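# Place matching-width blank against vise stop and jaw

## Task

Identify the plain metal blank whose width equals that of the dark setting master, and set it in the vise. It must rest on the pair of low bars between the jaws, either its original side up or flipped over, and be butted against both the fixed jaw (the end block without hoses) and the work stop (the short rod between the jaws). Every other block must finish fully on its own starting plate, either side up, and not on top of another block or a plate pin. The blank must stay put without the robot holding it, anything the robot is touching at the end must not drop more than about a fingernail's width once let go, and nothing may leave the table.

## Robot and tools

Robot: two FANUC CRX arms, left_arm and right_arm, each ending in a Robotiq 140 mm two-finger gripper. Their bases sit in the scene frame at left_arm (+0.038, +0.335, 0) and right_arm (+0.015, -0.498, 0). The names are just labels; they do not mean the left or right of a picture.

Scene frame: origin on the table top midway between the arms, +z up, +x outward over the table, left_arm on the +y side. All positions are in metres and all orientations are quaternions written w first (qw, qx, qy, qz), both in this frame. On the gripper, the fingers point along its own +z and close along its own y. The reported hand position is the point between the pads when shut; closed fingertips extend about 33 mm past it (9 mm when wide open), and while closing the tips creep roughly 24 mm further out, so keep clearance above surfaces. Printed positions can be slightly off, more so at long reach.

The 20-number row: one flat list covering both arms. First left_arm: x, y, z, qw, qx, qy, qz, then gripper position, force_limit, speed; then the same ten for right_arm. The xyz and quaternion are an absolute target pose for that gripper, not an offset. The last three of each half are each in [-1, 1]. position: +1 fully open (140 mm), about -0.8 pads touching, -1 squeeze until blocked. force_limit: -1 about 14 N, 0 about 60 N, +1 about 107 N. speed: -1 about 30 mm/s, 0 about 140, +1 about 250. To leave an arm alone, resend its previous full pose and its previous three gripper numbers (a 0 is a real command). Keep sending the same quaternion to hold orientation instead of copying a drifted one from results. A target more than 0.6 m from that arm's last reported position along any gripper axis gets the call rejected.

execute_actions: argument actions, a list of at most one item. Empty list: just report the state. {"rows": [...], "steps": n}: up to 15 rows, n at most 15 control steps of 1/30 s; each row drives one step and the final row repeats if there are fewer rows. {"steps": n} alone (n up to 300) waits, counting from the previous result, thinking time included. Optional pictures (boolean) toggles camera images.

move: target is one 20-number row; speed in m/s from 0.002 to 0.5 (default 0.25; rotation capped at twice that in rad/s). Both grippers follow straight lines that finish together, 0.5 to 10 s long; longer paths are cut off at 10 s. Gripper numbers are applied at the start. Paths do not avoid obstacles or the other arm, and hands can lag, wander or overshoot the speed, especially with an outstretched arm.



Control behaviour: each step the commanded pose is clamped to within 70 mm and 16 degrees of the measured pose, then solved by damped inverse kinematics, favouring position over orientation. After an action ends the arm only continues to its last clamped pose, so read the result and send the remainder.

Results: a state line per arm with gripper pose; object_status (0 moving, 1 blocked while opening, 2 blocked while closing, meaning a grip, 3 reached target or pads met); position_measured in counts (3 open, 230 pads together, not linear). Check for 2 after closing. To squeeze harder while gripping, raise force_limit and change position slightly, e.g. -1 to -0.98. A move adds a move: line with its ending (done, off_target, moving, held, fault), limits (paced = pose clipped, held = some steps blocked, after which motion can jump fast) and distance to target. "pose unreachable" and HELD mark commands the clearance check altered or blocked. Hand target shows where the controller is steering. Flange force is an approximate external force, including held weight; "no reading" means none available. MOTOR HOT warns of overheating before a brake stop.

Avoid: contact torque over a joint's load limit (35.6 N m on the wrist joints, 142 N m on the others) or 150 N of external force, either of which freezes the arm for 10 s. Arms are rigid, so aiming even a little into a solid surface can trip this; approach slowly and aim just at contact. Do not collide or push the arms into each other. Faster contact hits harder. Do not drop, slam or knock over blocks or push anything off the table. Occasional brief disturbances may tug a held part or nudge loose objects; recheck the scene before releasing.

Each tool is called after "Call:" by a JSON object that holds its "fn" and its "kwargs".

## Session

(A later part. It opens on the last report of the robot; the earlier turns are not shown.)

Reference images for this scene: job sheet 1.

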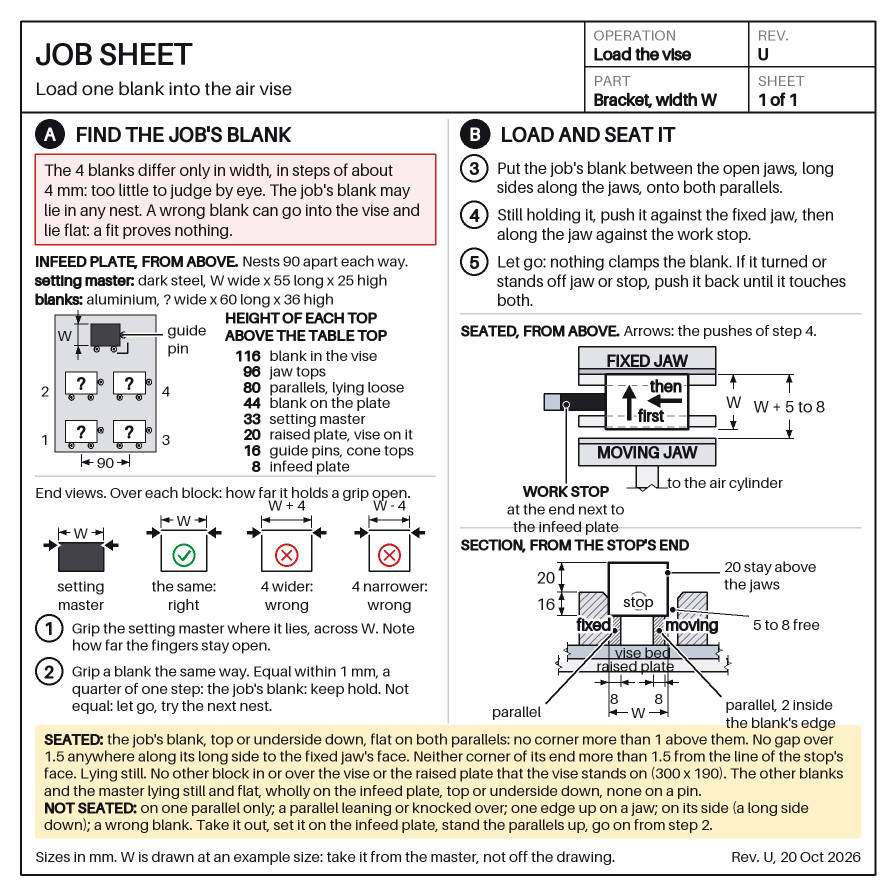

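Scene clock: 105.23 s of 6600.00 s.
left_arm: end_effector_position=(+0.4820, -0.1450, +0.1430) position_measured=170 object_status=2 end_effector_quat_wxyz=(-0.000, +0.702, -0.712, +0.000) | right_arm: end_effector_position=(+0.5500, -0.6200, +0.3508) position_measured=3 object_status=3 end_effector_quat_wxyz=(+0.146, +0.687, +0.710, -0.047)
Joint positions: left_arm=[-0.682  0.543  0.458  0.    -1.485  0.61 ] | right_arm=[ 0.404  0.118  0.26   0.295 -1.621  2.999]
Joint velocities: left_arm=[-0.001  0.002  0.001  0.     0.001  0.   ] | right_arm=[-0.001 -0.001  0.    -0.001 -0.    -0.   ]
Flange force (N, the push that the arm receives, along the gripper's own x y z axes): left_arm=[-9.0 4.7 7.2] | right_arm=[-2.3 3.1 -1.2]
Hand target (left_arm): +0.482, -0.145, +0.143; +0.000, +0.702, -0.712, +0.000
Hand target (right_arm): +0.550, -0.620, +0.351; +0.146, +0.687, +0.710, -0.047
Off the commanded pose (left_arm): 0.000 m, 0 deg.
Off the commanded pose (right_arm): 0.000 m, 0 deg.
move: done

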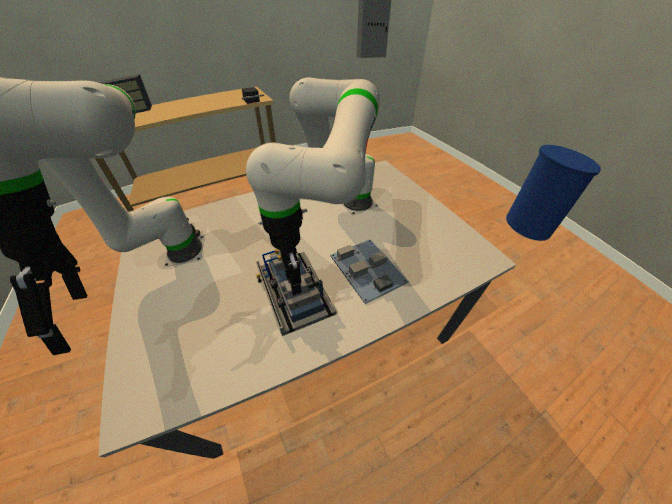

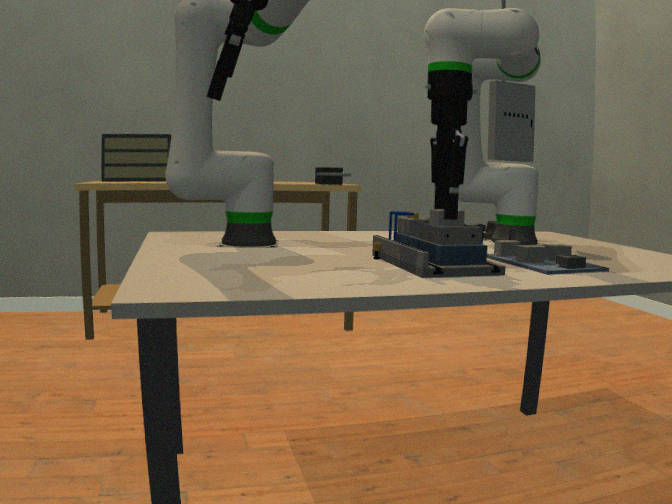

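Call:
{"fn": "move", "kwargs": {"target": [0.481,-0.145,0.141,0,0.702,-0.712,0,-0.98,0,-0.7,0.55,-0.62,0.3508,0.146,0.687,0.71,-0.047,1,0,0], "speed": 0.01}}

Call:
{"fn": "move", "kwargs": {"target": [0.481,-0.145,0.133,0,0.702,-0.712,0,-0.98,0,-0.7,0.55,-0.62,0.3508,0.146,0.687,0.71,-0.047,1,0,0], "speed": 0.015}}

Call:
{"fn": "move", "kwargs": {"target": [0.481,-0.141,0.1317,0,0.702,-0.712,0,-0.98,0,-0.7,0.55,-0.62,0.3508,0.146,0.687,0.71,-0.047,1,0,0], "speed": 0.01}}

Call:
{"fn": "zoom_image", "kwargs": {"camera": "cam_high", "region": [270, 260, 335, 320]}}

Call:
{"fn": "zoom_image", "kwargs": {"camera": "cam_low", "region": [410, 190, 490, 255]}}

Scene clock: 114.60 s of 6600.00 s.
left_arm: end_effector_position=(+0.4810, -0.1450, +0.1410) position_measured=170 object_status=2 end_effector_quat_wxyz=(+0.000, +0.702, -0.712, -0.000) | right_arm: end_effector_position=(+0.5500, -0.6200, +0.3508) position_measured=3 object_status=3 end_effector_quat_wxyz=(+0.146, +0.687, +0.710, -0.047)
Joint positions: left_arm=[-0.683  0.542  0.452 -0.    -1.481  0.611] | right_arm=[ 0.404  0.118  0.26   0.295 -1.621  2.999]
Joint velocities: left_arm=[-0.001  0.002 -0.     0.002  0.     0.001] | right_arm=[-0.001 -0.     0.     0.     0.    -0.   ]
Flange force (N, the push that the arm receives, along the gripper's own x y z axes): left_arm=[-3.9 4.0 6.6] | right_arm=[-1.9 3.1 -0.6]
Hand target (left_arm): +0.481, -0.145, +0.141; +0.000, +0.702, -0.712, +0.000
Hand target (right_arm): +0.550, -0.620, +0.351; +0.146, +0.687, +0.710, -0.047
Off the commanded pose (left_arm): 0.000 m, 0 deg.
Off the commanded pose (right_arm): 0.000 m, 0 deg.
After step 90, 5.67 s passed at rest.
move: done

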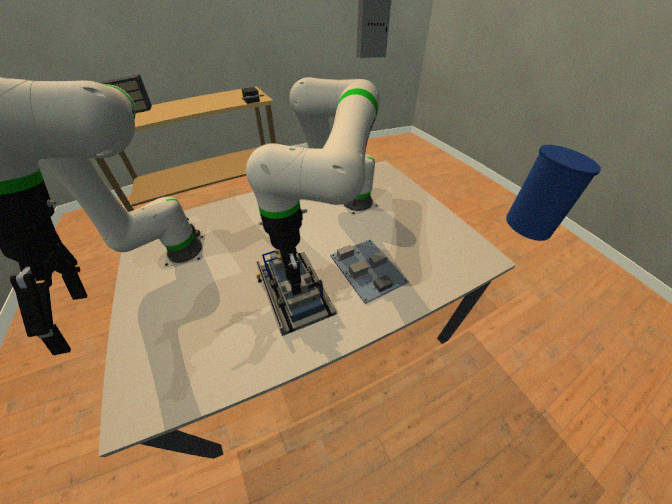

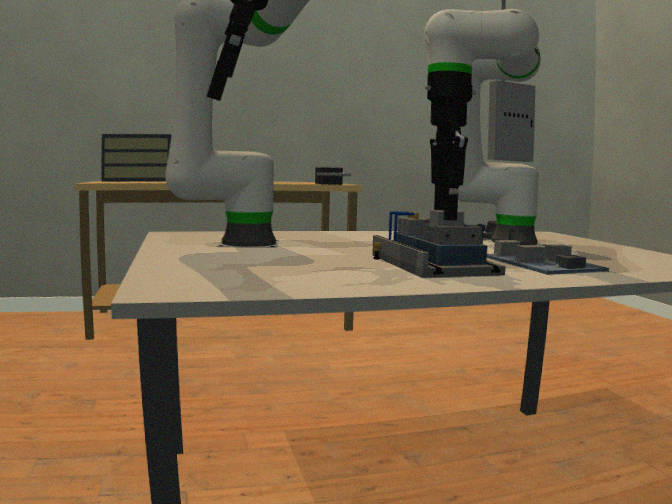

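Scene clock: 115.37 s of 6600.00 s.
left_arm: end_effector_position=(+0.4810, -0.1450, +0.1331) position_measured=170 object_status=2 end_effector_quat_wxyz=(-0.000, +0.702, -0.712, +0.000) | right_arm: end_effector_position=(+0.5500, -0.6200, +0.3508) position_measured=3 object_status=3 end_effector_quat_wxyz=(+0.146, +0.687, +0.710, -0.047)
Joint positions: left_arm=[-0.683  0.544  0.436 -0.    -1.463  0.611] | right_arm=[ 0.404  0.118  0.26   0.295 -1.621  2.999]
Joint velocities: left_arm=[ 0.001  0.    -0.001 -0.001  0.002 -0.001] | right_arm=[ 0.001 -0.001  0.     0.001 -0.001 -0.   ]
Flange force (N, the push that the arm receives, along the gripper's own x y z axes): left_arm=[-2.5 -1.0 3.1] | right_arm=[-2.1 1.8 -0.9]
Hand target (left_arm): +0.481, -0.145, +0.133; +0.000, +0.702, -0.712, -0.000
Hand target (right_arm): +0.550, -0.620, +0.351; +0.146, +0.687, +0.710, -0.047
Off the commanded pose (left_arm): 0.000 m, 0 deg.
Off the commanded pose (right_arm): 0.000 m, 0 deg.
move: done

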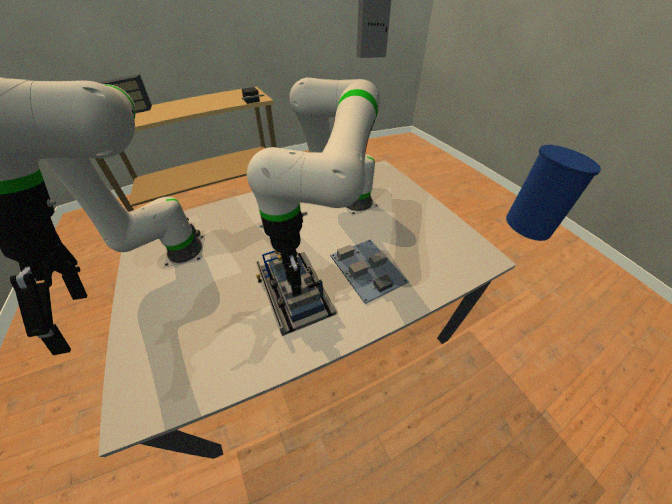

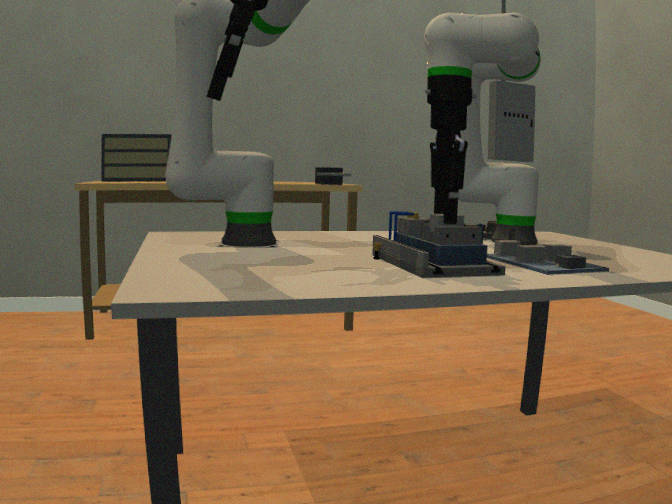

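Scene clock: 116.07 s of 6600.00 s.
left_arm: end_effector_position=(+0.4810, -0.1410, +0.1317) position_measured=170 object_status=2 end_effector_quat_wxyz=(-0.000, +0.702, -0.712, +0.000) | right_arm: end_effector_position=(+0.5500, -0.6200, +0.3508) position_measured=3 object_status=3 end_effector_quat_wxyz=(+0.146, +0.687, +0.710, -0.047)
Joint positions: left_arm=[-0.678  0.536  0.422 -0.    -1.456  0.606] | right_arm=[ 0.404  0.118  0.26   0.295 -1.621  2.999]
Joint velocities: left_arm=[ 0.001  0.    -0.002  0.     0.001 -0.   ] | right_arm=[ 0.001 -0.001 -0.001 -0.001  0.     0.   ]
Flange force (N, the push that the arm receives, along the gripper's own x y z axes): left_arm=[-9.0 8.0 5.7] | right_arm=[-2.2 2.7 -1.9]
Hand target (left_arm): +0.481, -0.141, +0.132; -0.000, +0.702, -0.712, -0.000
Hand target (right_arm): +0.550, -0.620, +0.351; +0.146, +0.687, +0.710, -0.047
Off the commanded pose (left_arm): 0.000 m, 0 deg.
Off the commanded pose (right_arm): 0.000 m, 0 deg.
move: done

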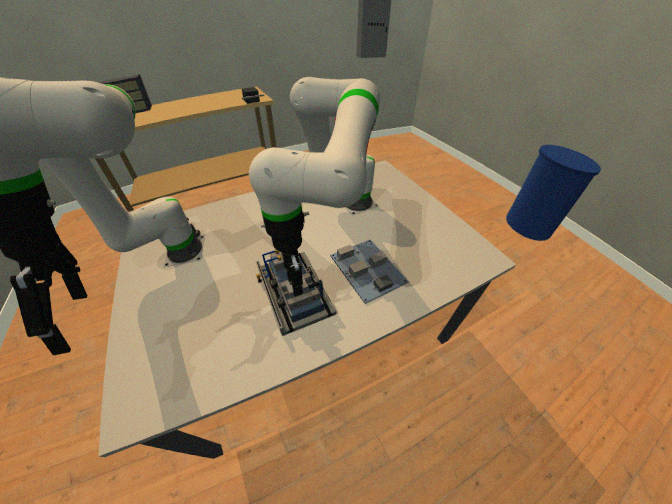

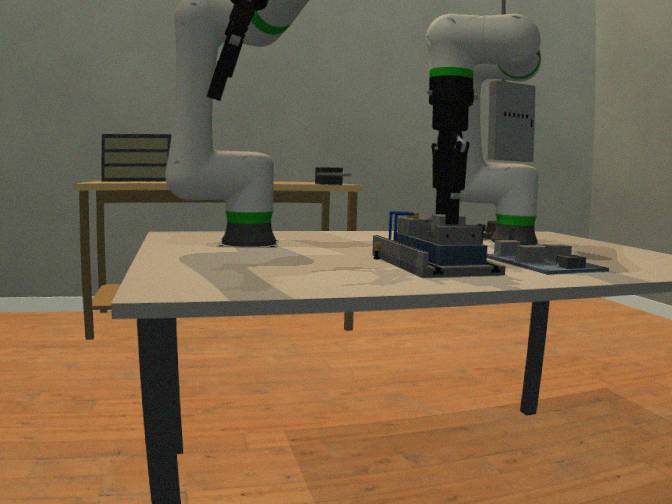

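Region (270, 260, 335, 320) of cam_high's 672x504 image, scaled by 7.754, with more detail than that image has; it fills the top 465 rows of this view, and the rest is white.

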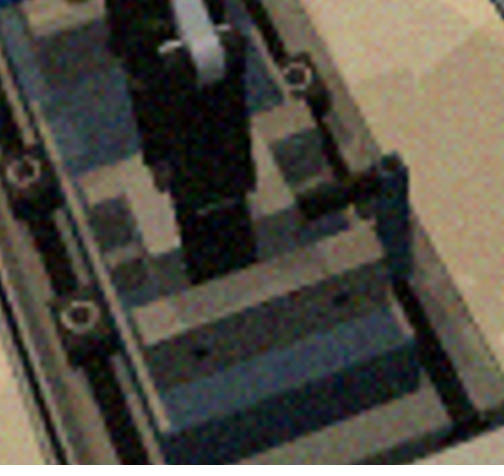

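Region (410, 190, 490, 255) of cam_low's 672x504 image, scaled by 6.300, with more detail than that image has; it fills the top 410 rows of this view, and the rest is white.

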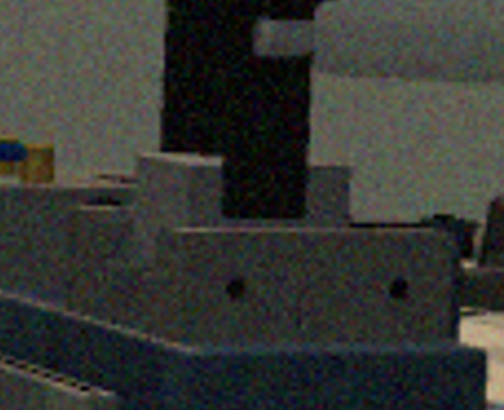

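Call:
{"fn": "move", "kwargs": {"target": [0.481,-0.136,0.1308,0,0.702,-0.712,0,-0.98,0,-0.7,0.55,-0.62,0.3508,0.146,0.687,0.71,-0.047,1,0,0], "speed": 0.01}}

Call:
{"fn": "move", "kwargs": {"target": [0.481,-0.136,0.1308,0,0.702,-0.712,0,0,-1,-1,0.55,-0.62,0.3508,0.146,0.687,0.71,-0.047,1,0,0]}}

Call:
{"fn": "move", "kwargs": {"target": [0.489,-0.136,0.132,0,0.702,-0.712,0,0,-1,-1,0.55,-0.62,0.3508,0.146,0.687,0.71,-0.047,1,0,0], "speed": 0.04}}

Call:
{"fn": "move", "kwargs": {"target": [0.489,-0.136,0.132,0,0.702,-0.712,0,-1,-1,-1,0.55,-0.62,0.3508,0.146,0.687,0.71,-0.047,1,0,0]}}

Call:
{"fn": "move", "kwargs": {"target": [0.489,-0.136,0.132,0,0.702,-0.712,0,0.1,-1,-1,0.55,-0.62,0.3508,0.146,0.687,0.71,-0.047,1,0,0]}}

Call:
{"fn": "move", "kwargs": {"target": [0.486,-0.136,0.165,0,0.702,-0.712,0,0.1,-1,-1,0.55,-0.62,0.3508,0.146,0.687,0.71,-0.047,1,0,0]}}

Call:
{"fn": "move", "kwargs": {"target": [0.483,-0.108,0.16,0,1,-0.007,0,0.95,-1,0,0.55,-0.62,0.3508,0.146,0.687,0.71,-0.047,1,0,0], "speed": 0.5}}

Call:
{"fn": "zoom_image", "kwargs": {"camera": "cam_high", "region": [260, 240, 350, 320]}}

Call:
{"fn": "zoom_image", "kwargs": {"camera": "cam_low", "region": [400, 180, 510, 260]}}

Scene clock: 137.90 s of 6600.00 s.
left_arm: end_effector_position=(+0.4810, -0.1361, +0.1310) position_measured=170 object_status=2 end_effector_quat_wxyz=(+0.000, +0.702, -0.712, +0.000) | right_arm: end_effector_position=(+0.5500, -0.6200, +0.3508) position_measured=3 object_status=3 end_effector_quat_wxyz=(+0.146, +0.687, +0.710, -0.047)
Joint positions: left_arm=[-0.672  0.527  0.406  0.    -1.449  0.599] | right_arm=[ 0.404  0.118  0.26   0.295 -1.621  2.999]
Joint velocities: left_arm=[ 0.002  0.    -0.003 -0.     0.001 -0.001] | right_arm=[ 0.002  0.001 -0.    -0.001 -0.001  0.   ]
Flange force (N, the push that the arm receives, along the gripper's own x y z axes): left_arm=[10.6 3.5 -30.0] | right_arm=[-2.1 1.9 -0.3]
Hand target (left_arm): +0.481, -0.136, +0.131; -0.000, +0.702, -0.712, -0.000
Hand target (right_arm): +0.550, -0.620, +0.351; +0.146, +0.687, +0.710, -0.047
Off the commanded pose (left_arm): 0.000 m, 0 deg.
Off the commanded pose (right_arm): 0.000 m, 0 deg.
After step 90, 18.10 s passed at rest.
move: done

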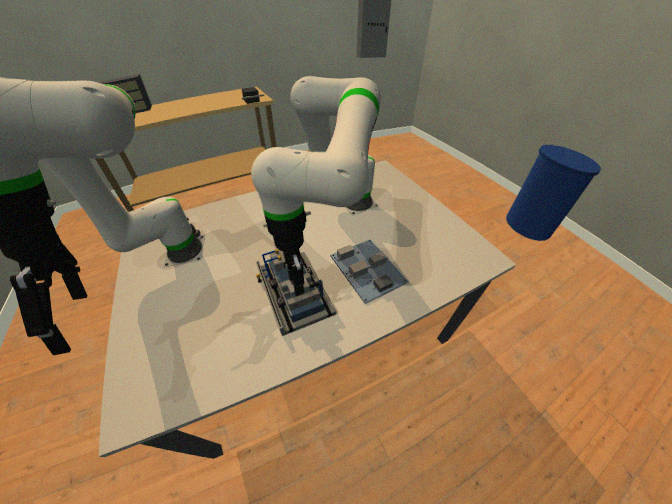

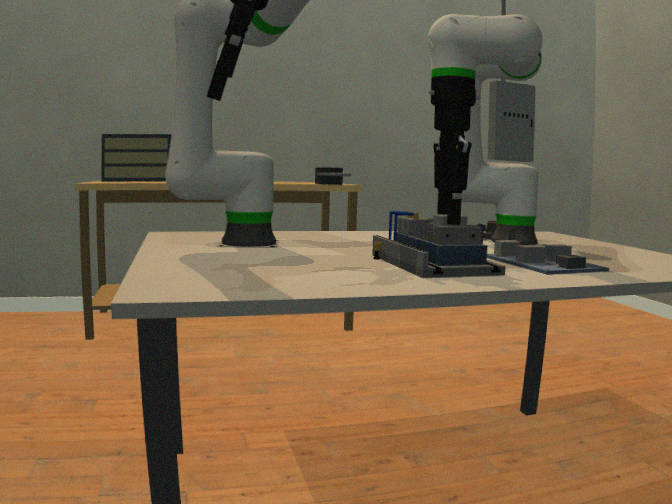

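Scene clock: 138.97 s of 6600.00 s.
left_arm: end_effector_position=(+0.4810, -0.1360, +0.1308) position_measured=129 object_status=0 end_effector_quat_wxyz=(-0.000, +0.702, -0.712, +0.000) | right_arm: end_effector_position=(+0.5500, -0.6200, +0.3508) position_measured=3 object_status=3 end_effector_quat_wxyz=(+0.146, +0.687, +0.710, -0.047)
Joint positions: left_arm=[-0.672  0.527  0.405 -0.    -1.449  0.599] | right_arm=[ 0.404  0.118  0.26   0.295 -1.621  2.999]
Joint velocities: left_arm=[-0.    -0.001  0.    -0.    -0.    -0.   ] | right_arm=[ 0.001  0.001  0.     0.    -0.001  0.   ]
Flange force (N, the push that the arm receives, along the gripper's own x y z axes): left_arm=[-2.4 1.1 2.2] | right_arm=[-1.7 4.0 -2.1]
Hand target (left_arm): +0.481, -0.136, +0.131; -0.000, +0.702, -0.712, +0.000
Hand target (right_arm): +0.550, -0.620, +0.351; +0.146, +0.687, +0.710, -0.047
Off the commanded pose (left_arm): 0.000 m, 0 deg.
Off the commanded pose (right_arm): 0.000 m, 0 deg.
move: done

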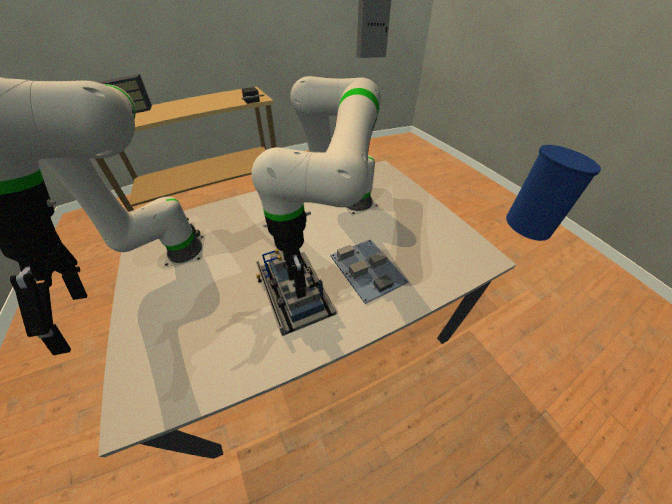

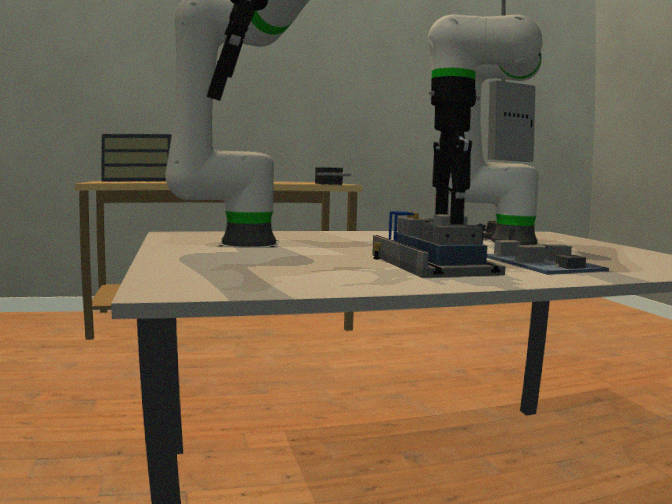

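Scene clock: 139.67 s of 6600.00 s.
left_arm: end_effector_position=(+0.4889, -0.1360, +0.1320) position_measured=129 object_status=3 end_effector_quat_wxyz=(+0.000, +0.702, -0.712, +0.000) | right_arm: end_effector_position=(+0.5500, -0.6200, +0.3508) position_measured=3 object_status=3 end_effector_quat_wxyz=(+0.146, +0.687, +0.710, -0.047)
Joint positions: left_arm=[-0.664  0.541  0.43   0.    -1.459  0.592] | right_arm=[ 0.404  0.118  0.26   0.295 -1.621  2.999]
Joint velocities: left_arm=[ 0.002  0.002  0.002 -0.001 -0.001 -0.001] | right_arm=[ 0.    -0.001  0.     0.001  0.001 -0.   ]
Flange force (N, the push that the arm receives, along the gripper's own x y z axes): left_arm=[-8.1 4.4 4.8] | right_arm=[-2.6 3.3 -1.0]
Hand target (left_arm): +0.489, -0.136, +0.132; -0.000, +0.702, -0.712, -0.000
Hand target (right_arm): +0.550, -0.620, +0.351; +0.146, +0.687, +0.710, -0.047
Off the commanded pose (left_arm): 0.000 m, 0 deg.
Off the commanded pose (right_arm): 0.000 m, 0 deg.
move: done

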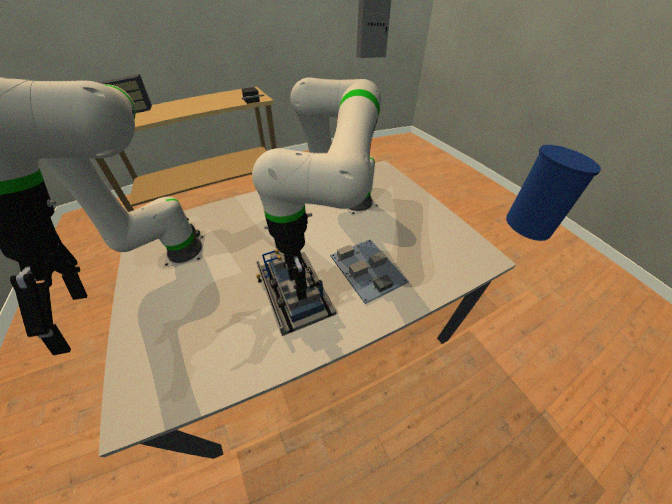

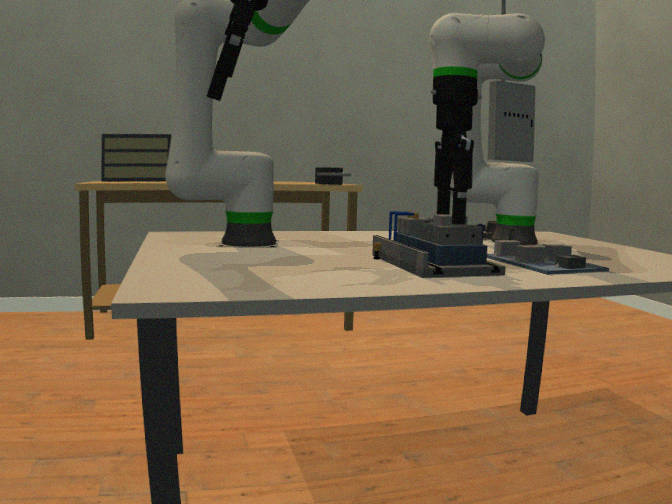

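Scene clock: 140.47 s of 6600.00 s.
left_arm: end_effector_position=(+0.4888, -0.1361, +0.1321) position_measured=157 object_status=0 end_effector_quat_wxyz=(+0.000, +0.702, -0.712, -0.000) | right_arm: end_effector_position=(+0.5500, -0.6200, +0.3508) position_measured=3 object_status=3 end_effector_quat_wxyz=(+0.146, +0.687, +0.710, -0.047)
Joint positions: left_arm=[-0.664  0.541  0.43   0.001 -1.46   0.592] | right_arm=[ 0.404  0.118  0.26   0.295 -1.621  2.999]
Joint velocities: left_arm=[-0.     0.001 -0.001 -0.     0.003 -0.   ] | right_arm=[ 0.     0.    -0.001 -0.001  0.    -0.   ]
Flange force (N, the push that the arm receives, along the gripper's own x y z axes): left_arm=[-11.1 37.2 -10.9] | right_arm=[-1.1 1.1 -0.1]
Hand target (left_arm): +0.489, -0.136, +0.132; +0.000, +0.702, -0.712, -0.000
Hand target (right_arm): +0.550, -0.620, +0.351; +0.146, +0.687, +0.710, -0.047
Off the commanded pose (left_arm): 0.000 m, 0 deg.
Off the commanded pose (right_arm): 0.000 m, 0 deg.
move: done

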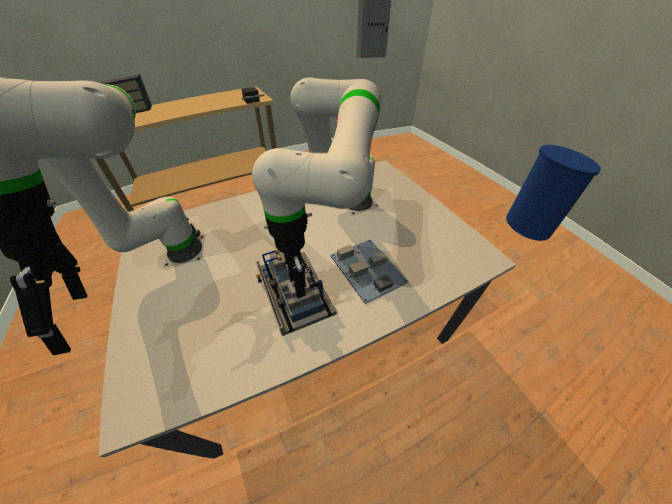

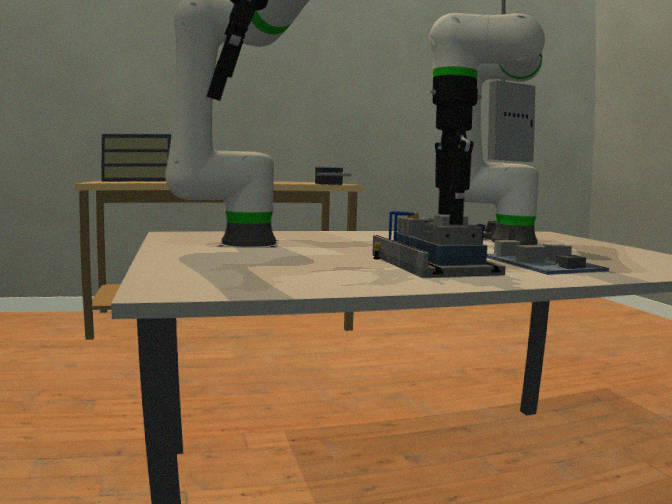

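Scene clock: 141.50 s of 6600.00 s.
left_arm: end_effector_position=(+0.4890, -0.1360, +0.1320) position_measured=117 object_status=0 end_effector_quat_wxyz=(+0.000, +0.702, -0.712, -0.000) | right_arm: end_effector_position=(+0.5500, -0.6200, +0.3508) position_measured=3 object_status=3 end_effector_quat_wxyz=(+0.146, +0.687, +0.710, -0.047)
Joint positions: left_arm=[-0.664  0.541  0.43  -0.    -1.459  0.592] | right_arm=[ 0.404  0.118  0.26   0.295 -1.621  2.999]
Joint velocities: left_arm=[ 0.    -0.001  0.     0.    -0.001 -0.001] | right_arm=[-0.     0.    -0.001  0.     0.001 -0.   ]
Flange force (N, the push that the arm receives, along the gripper's own x y z axes): left_arm=[-5.8 4.2 3.9] | right_arm=[-1.9 3.1 -1.0]
Hand target (left_arm): +0.489, -0.136, +0.132; +0.000, +0.702, -0.712, +0.000
Hand target (right_arm): +0.550, -0.620, +0.351; +0.146, +0.687, +0.710, -0.047
Off the commanded pose (left_arm): 0.000 m, 0 deg.
Off the commanded pose (right_arm): 0.000 m, 0 deg.
move: done

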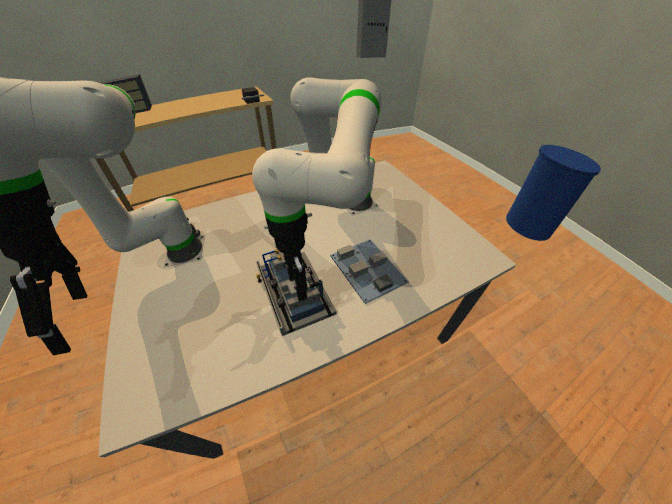

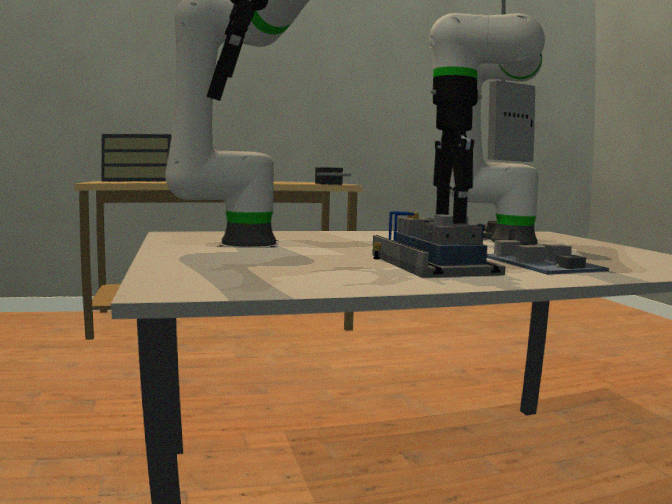

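Scene clock: 142.27 s of 6600.00 s.
left_arm: end_effector_position=(+0.4860, -0.1361, +0.1649) position_measured=117 object_status=3 end_effector_quat_wxyz=(+0.000, +0.702, -0.712, +0.000) | right_arm: end_effector_position=(+0.5500, -0.6200, +0.3508) position_measured=3 object_status=3 end_effector_quat_wxyz=(+0.146, +0.687, +0.710, -0.047)
Joint positions: left_arm=[-0.667  0.529  0.488  0.    -1.53   0.595] | right_arm=[ 0.404  0.118  0.26   0.295 -1.621  2.999]
Joint velocities: left_arm=[-0.    -0.001  0.003 -0.    -0.002  0.   ] | right_arm=[-0.001  0.     0.001  0.    -0.     0.   ]
Flange force (N, the push that the arm receives, along the gripper's own x y z axes): left_arm=[-3.3 3.1 2.6] | right_arm=[-2.1 0.9 0.1]
Hand target (left_arm): +0.486, -0.136, +0.165; -0.000, +0.702, -0.712, +0.000
Hand target (right_arm): +0.550, -0.620, +0.351; +0.146, +0.687, +0.710, -0.047
Off the commanded pose (left_arm): 0.000 m, 0 deg.
Off the commanded pose (right_arm): 0.000 m, 0 deg.
move: done

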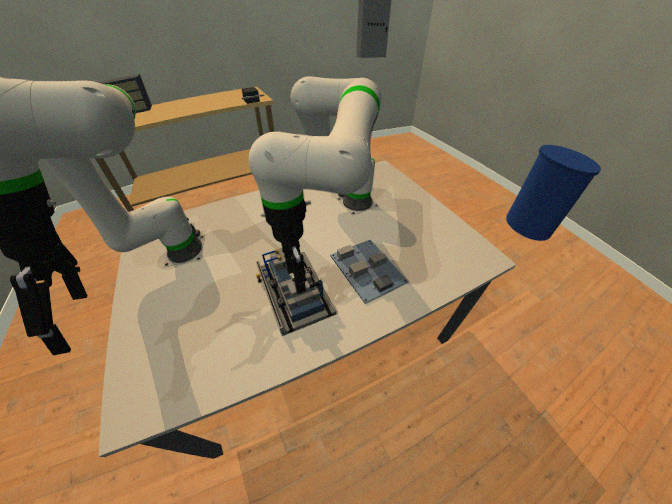

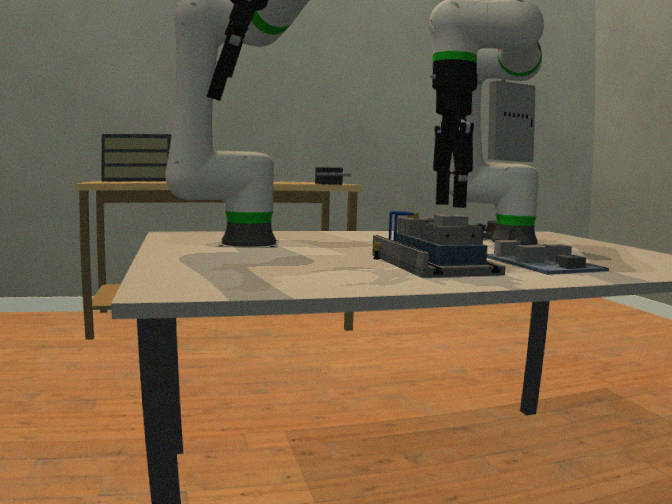

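Scene clock: 144.40 s of 6600.00 s.
left_arm: end_effector_position=(+0.4829, -0.1079, +0.1599) position_measured=9 object_status=3 end_effector_quat_wxyz=(-0.000, +1.000, -0.007, -0.000) | right_arm: end_effector_position=(+0.5500, -0.6200, +0.3508) position_measured=3 object_status=3 end_effector_quat_wxyz=(+0.146, +0.687, +0.710, -0.047)
Joint positions: left_arm=[-0.633  0.469  0.389  0.    -1.491  2.131] | right_arm=[ 0.404  0.118  0.26   0.295 -1.621  2.999]
Joint velocities: left_arm=[-0.001 -0.     0.001 -0.    -0.003  0.004] | right_arm=[-0.002  0.    -0.001  0.001 -0.     0.   ]
Flange force (N, the push that the arm receives, along the gripper's own x y z axes): left_arm=[-3.5 -5.2 4.5] | right_arm=[-1.6 2.0 -0.1]
Hand target (left_arm): +0.483, -0.108, +0.160; -0.000, +1.000, -0.007, -0.000
Hand target (right_arm): +0.550, -0.620, +0.351; +0.146, +0.687, +0.710, -0.047
Off the commanded pose (left_arm): 0.000 m, 0 deg.
Off the commanded pose (right_arm): 0.000 m, 0 deg.
move: done

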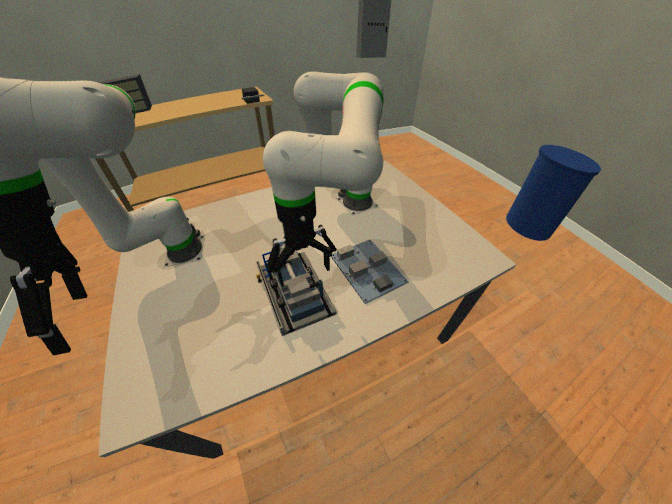

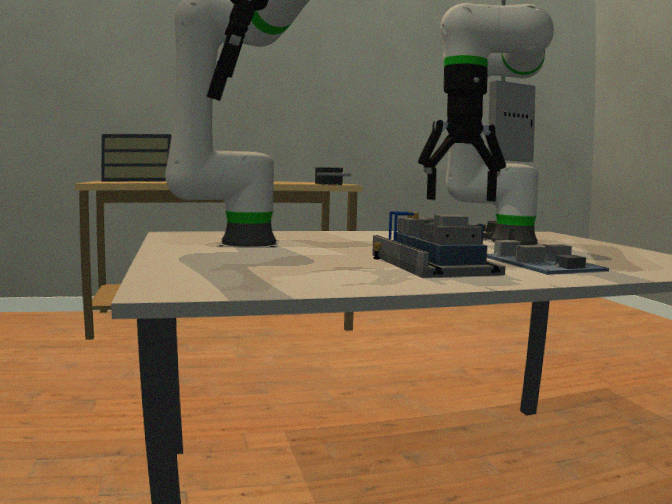

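Region (260, 240, 350, 320) of cam_high's 672x504 image, scaled by 5.600, with more detail than that image has.

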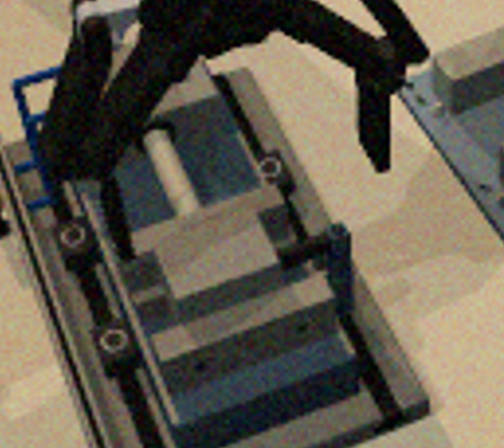

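Region (400, 180, 510, 260) of cam_low's 672x504 image, scaled by 4.582, with more detail than that image has; it fills the top 367 rows of this view, and the rest is white.

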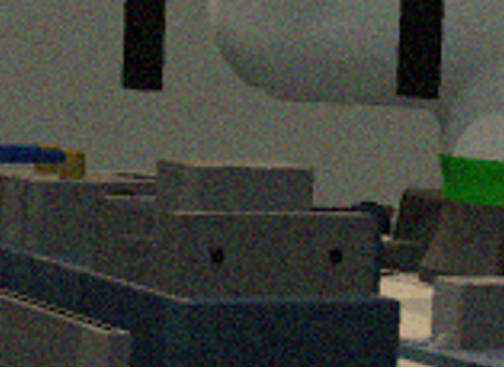

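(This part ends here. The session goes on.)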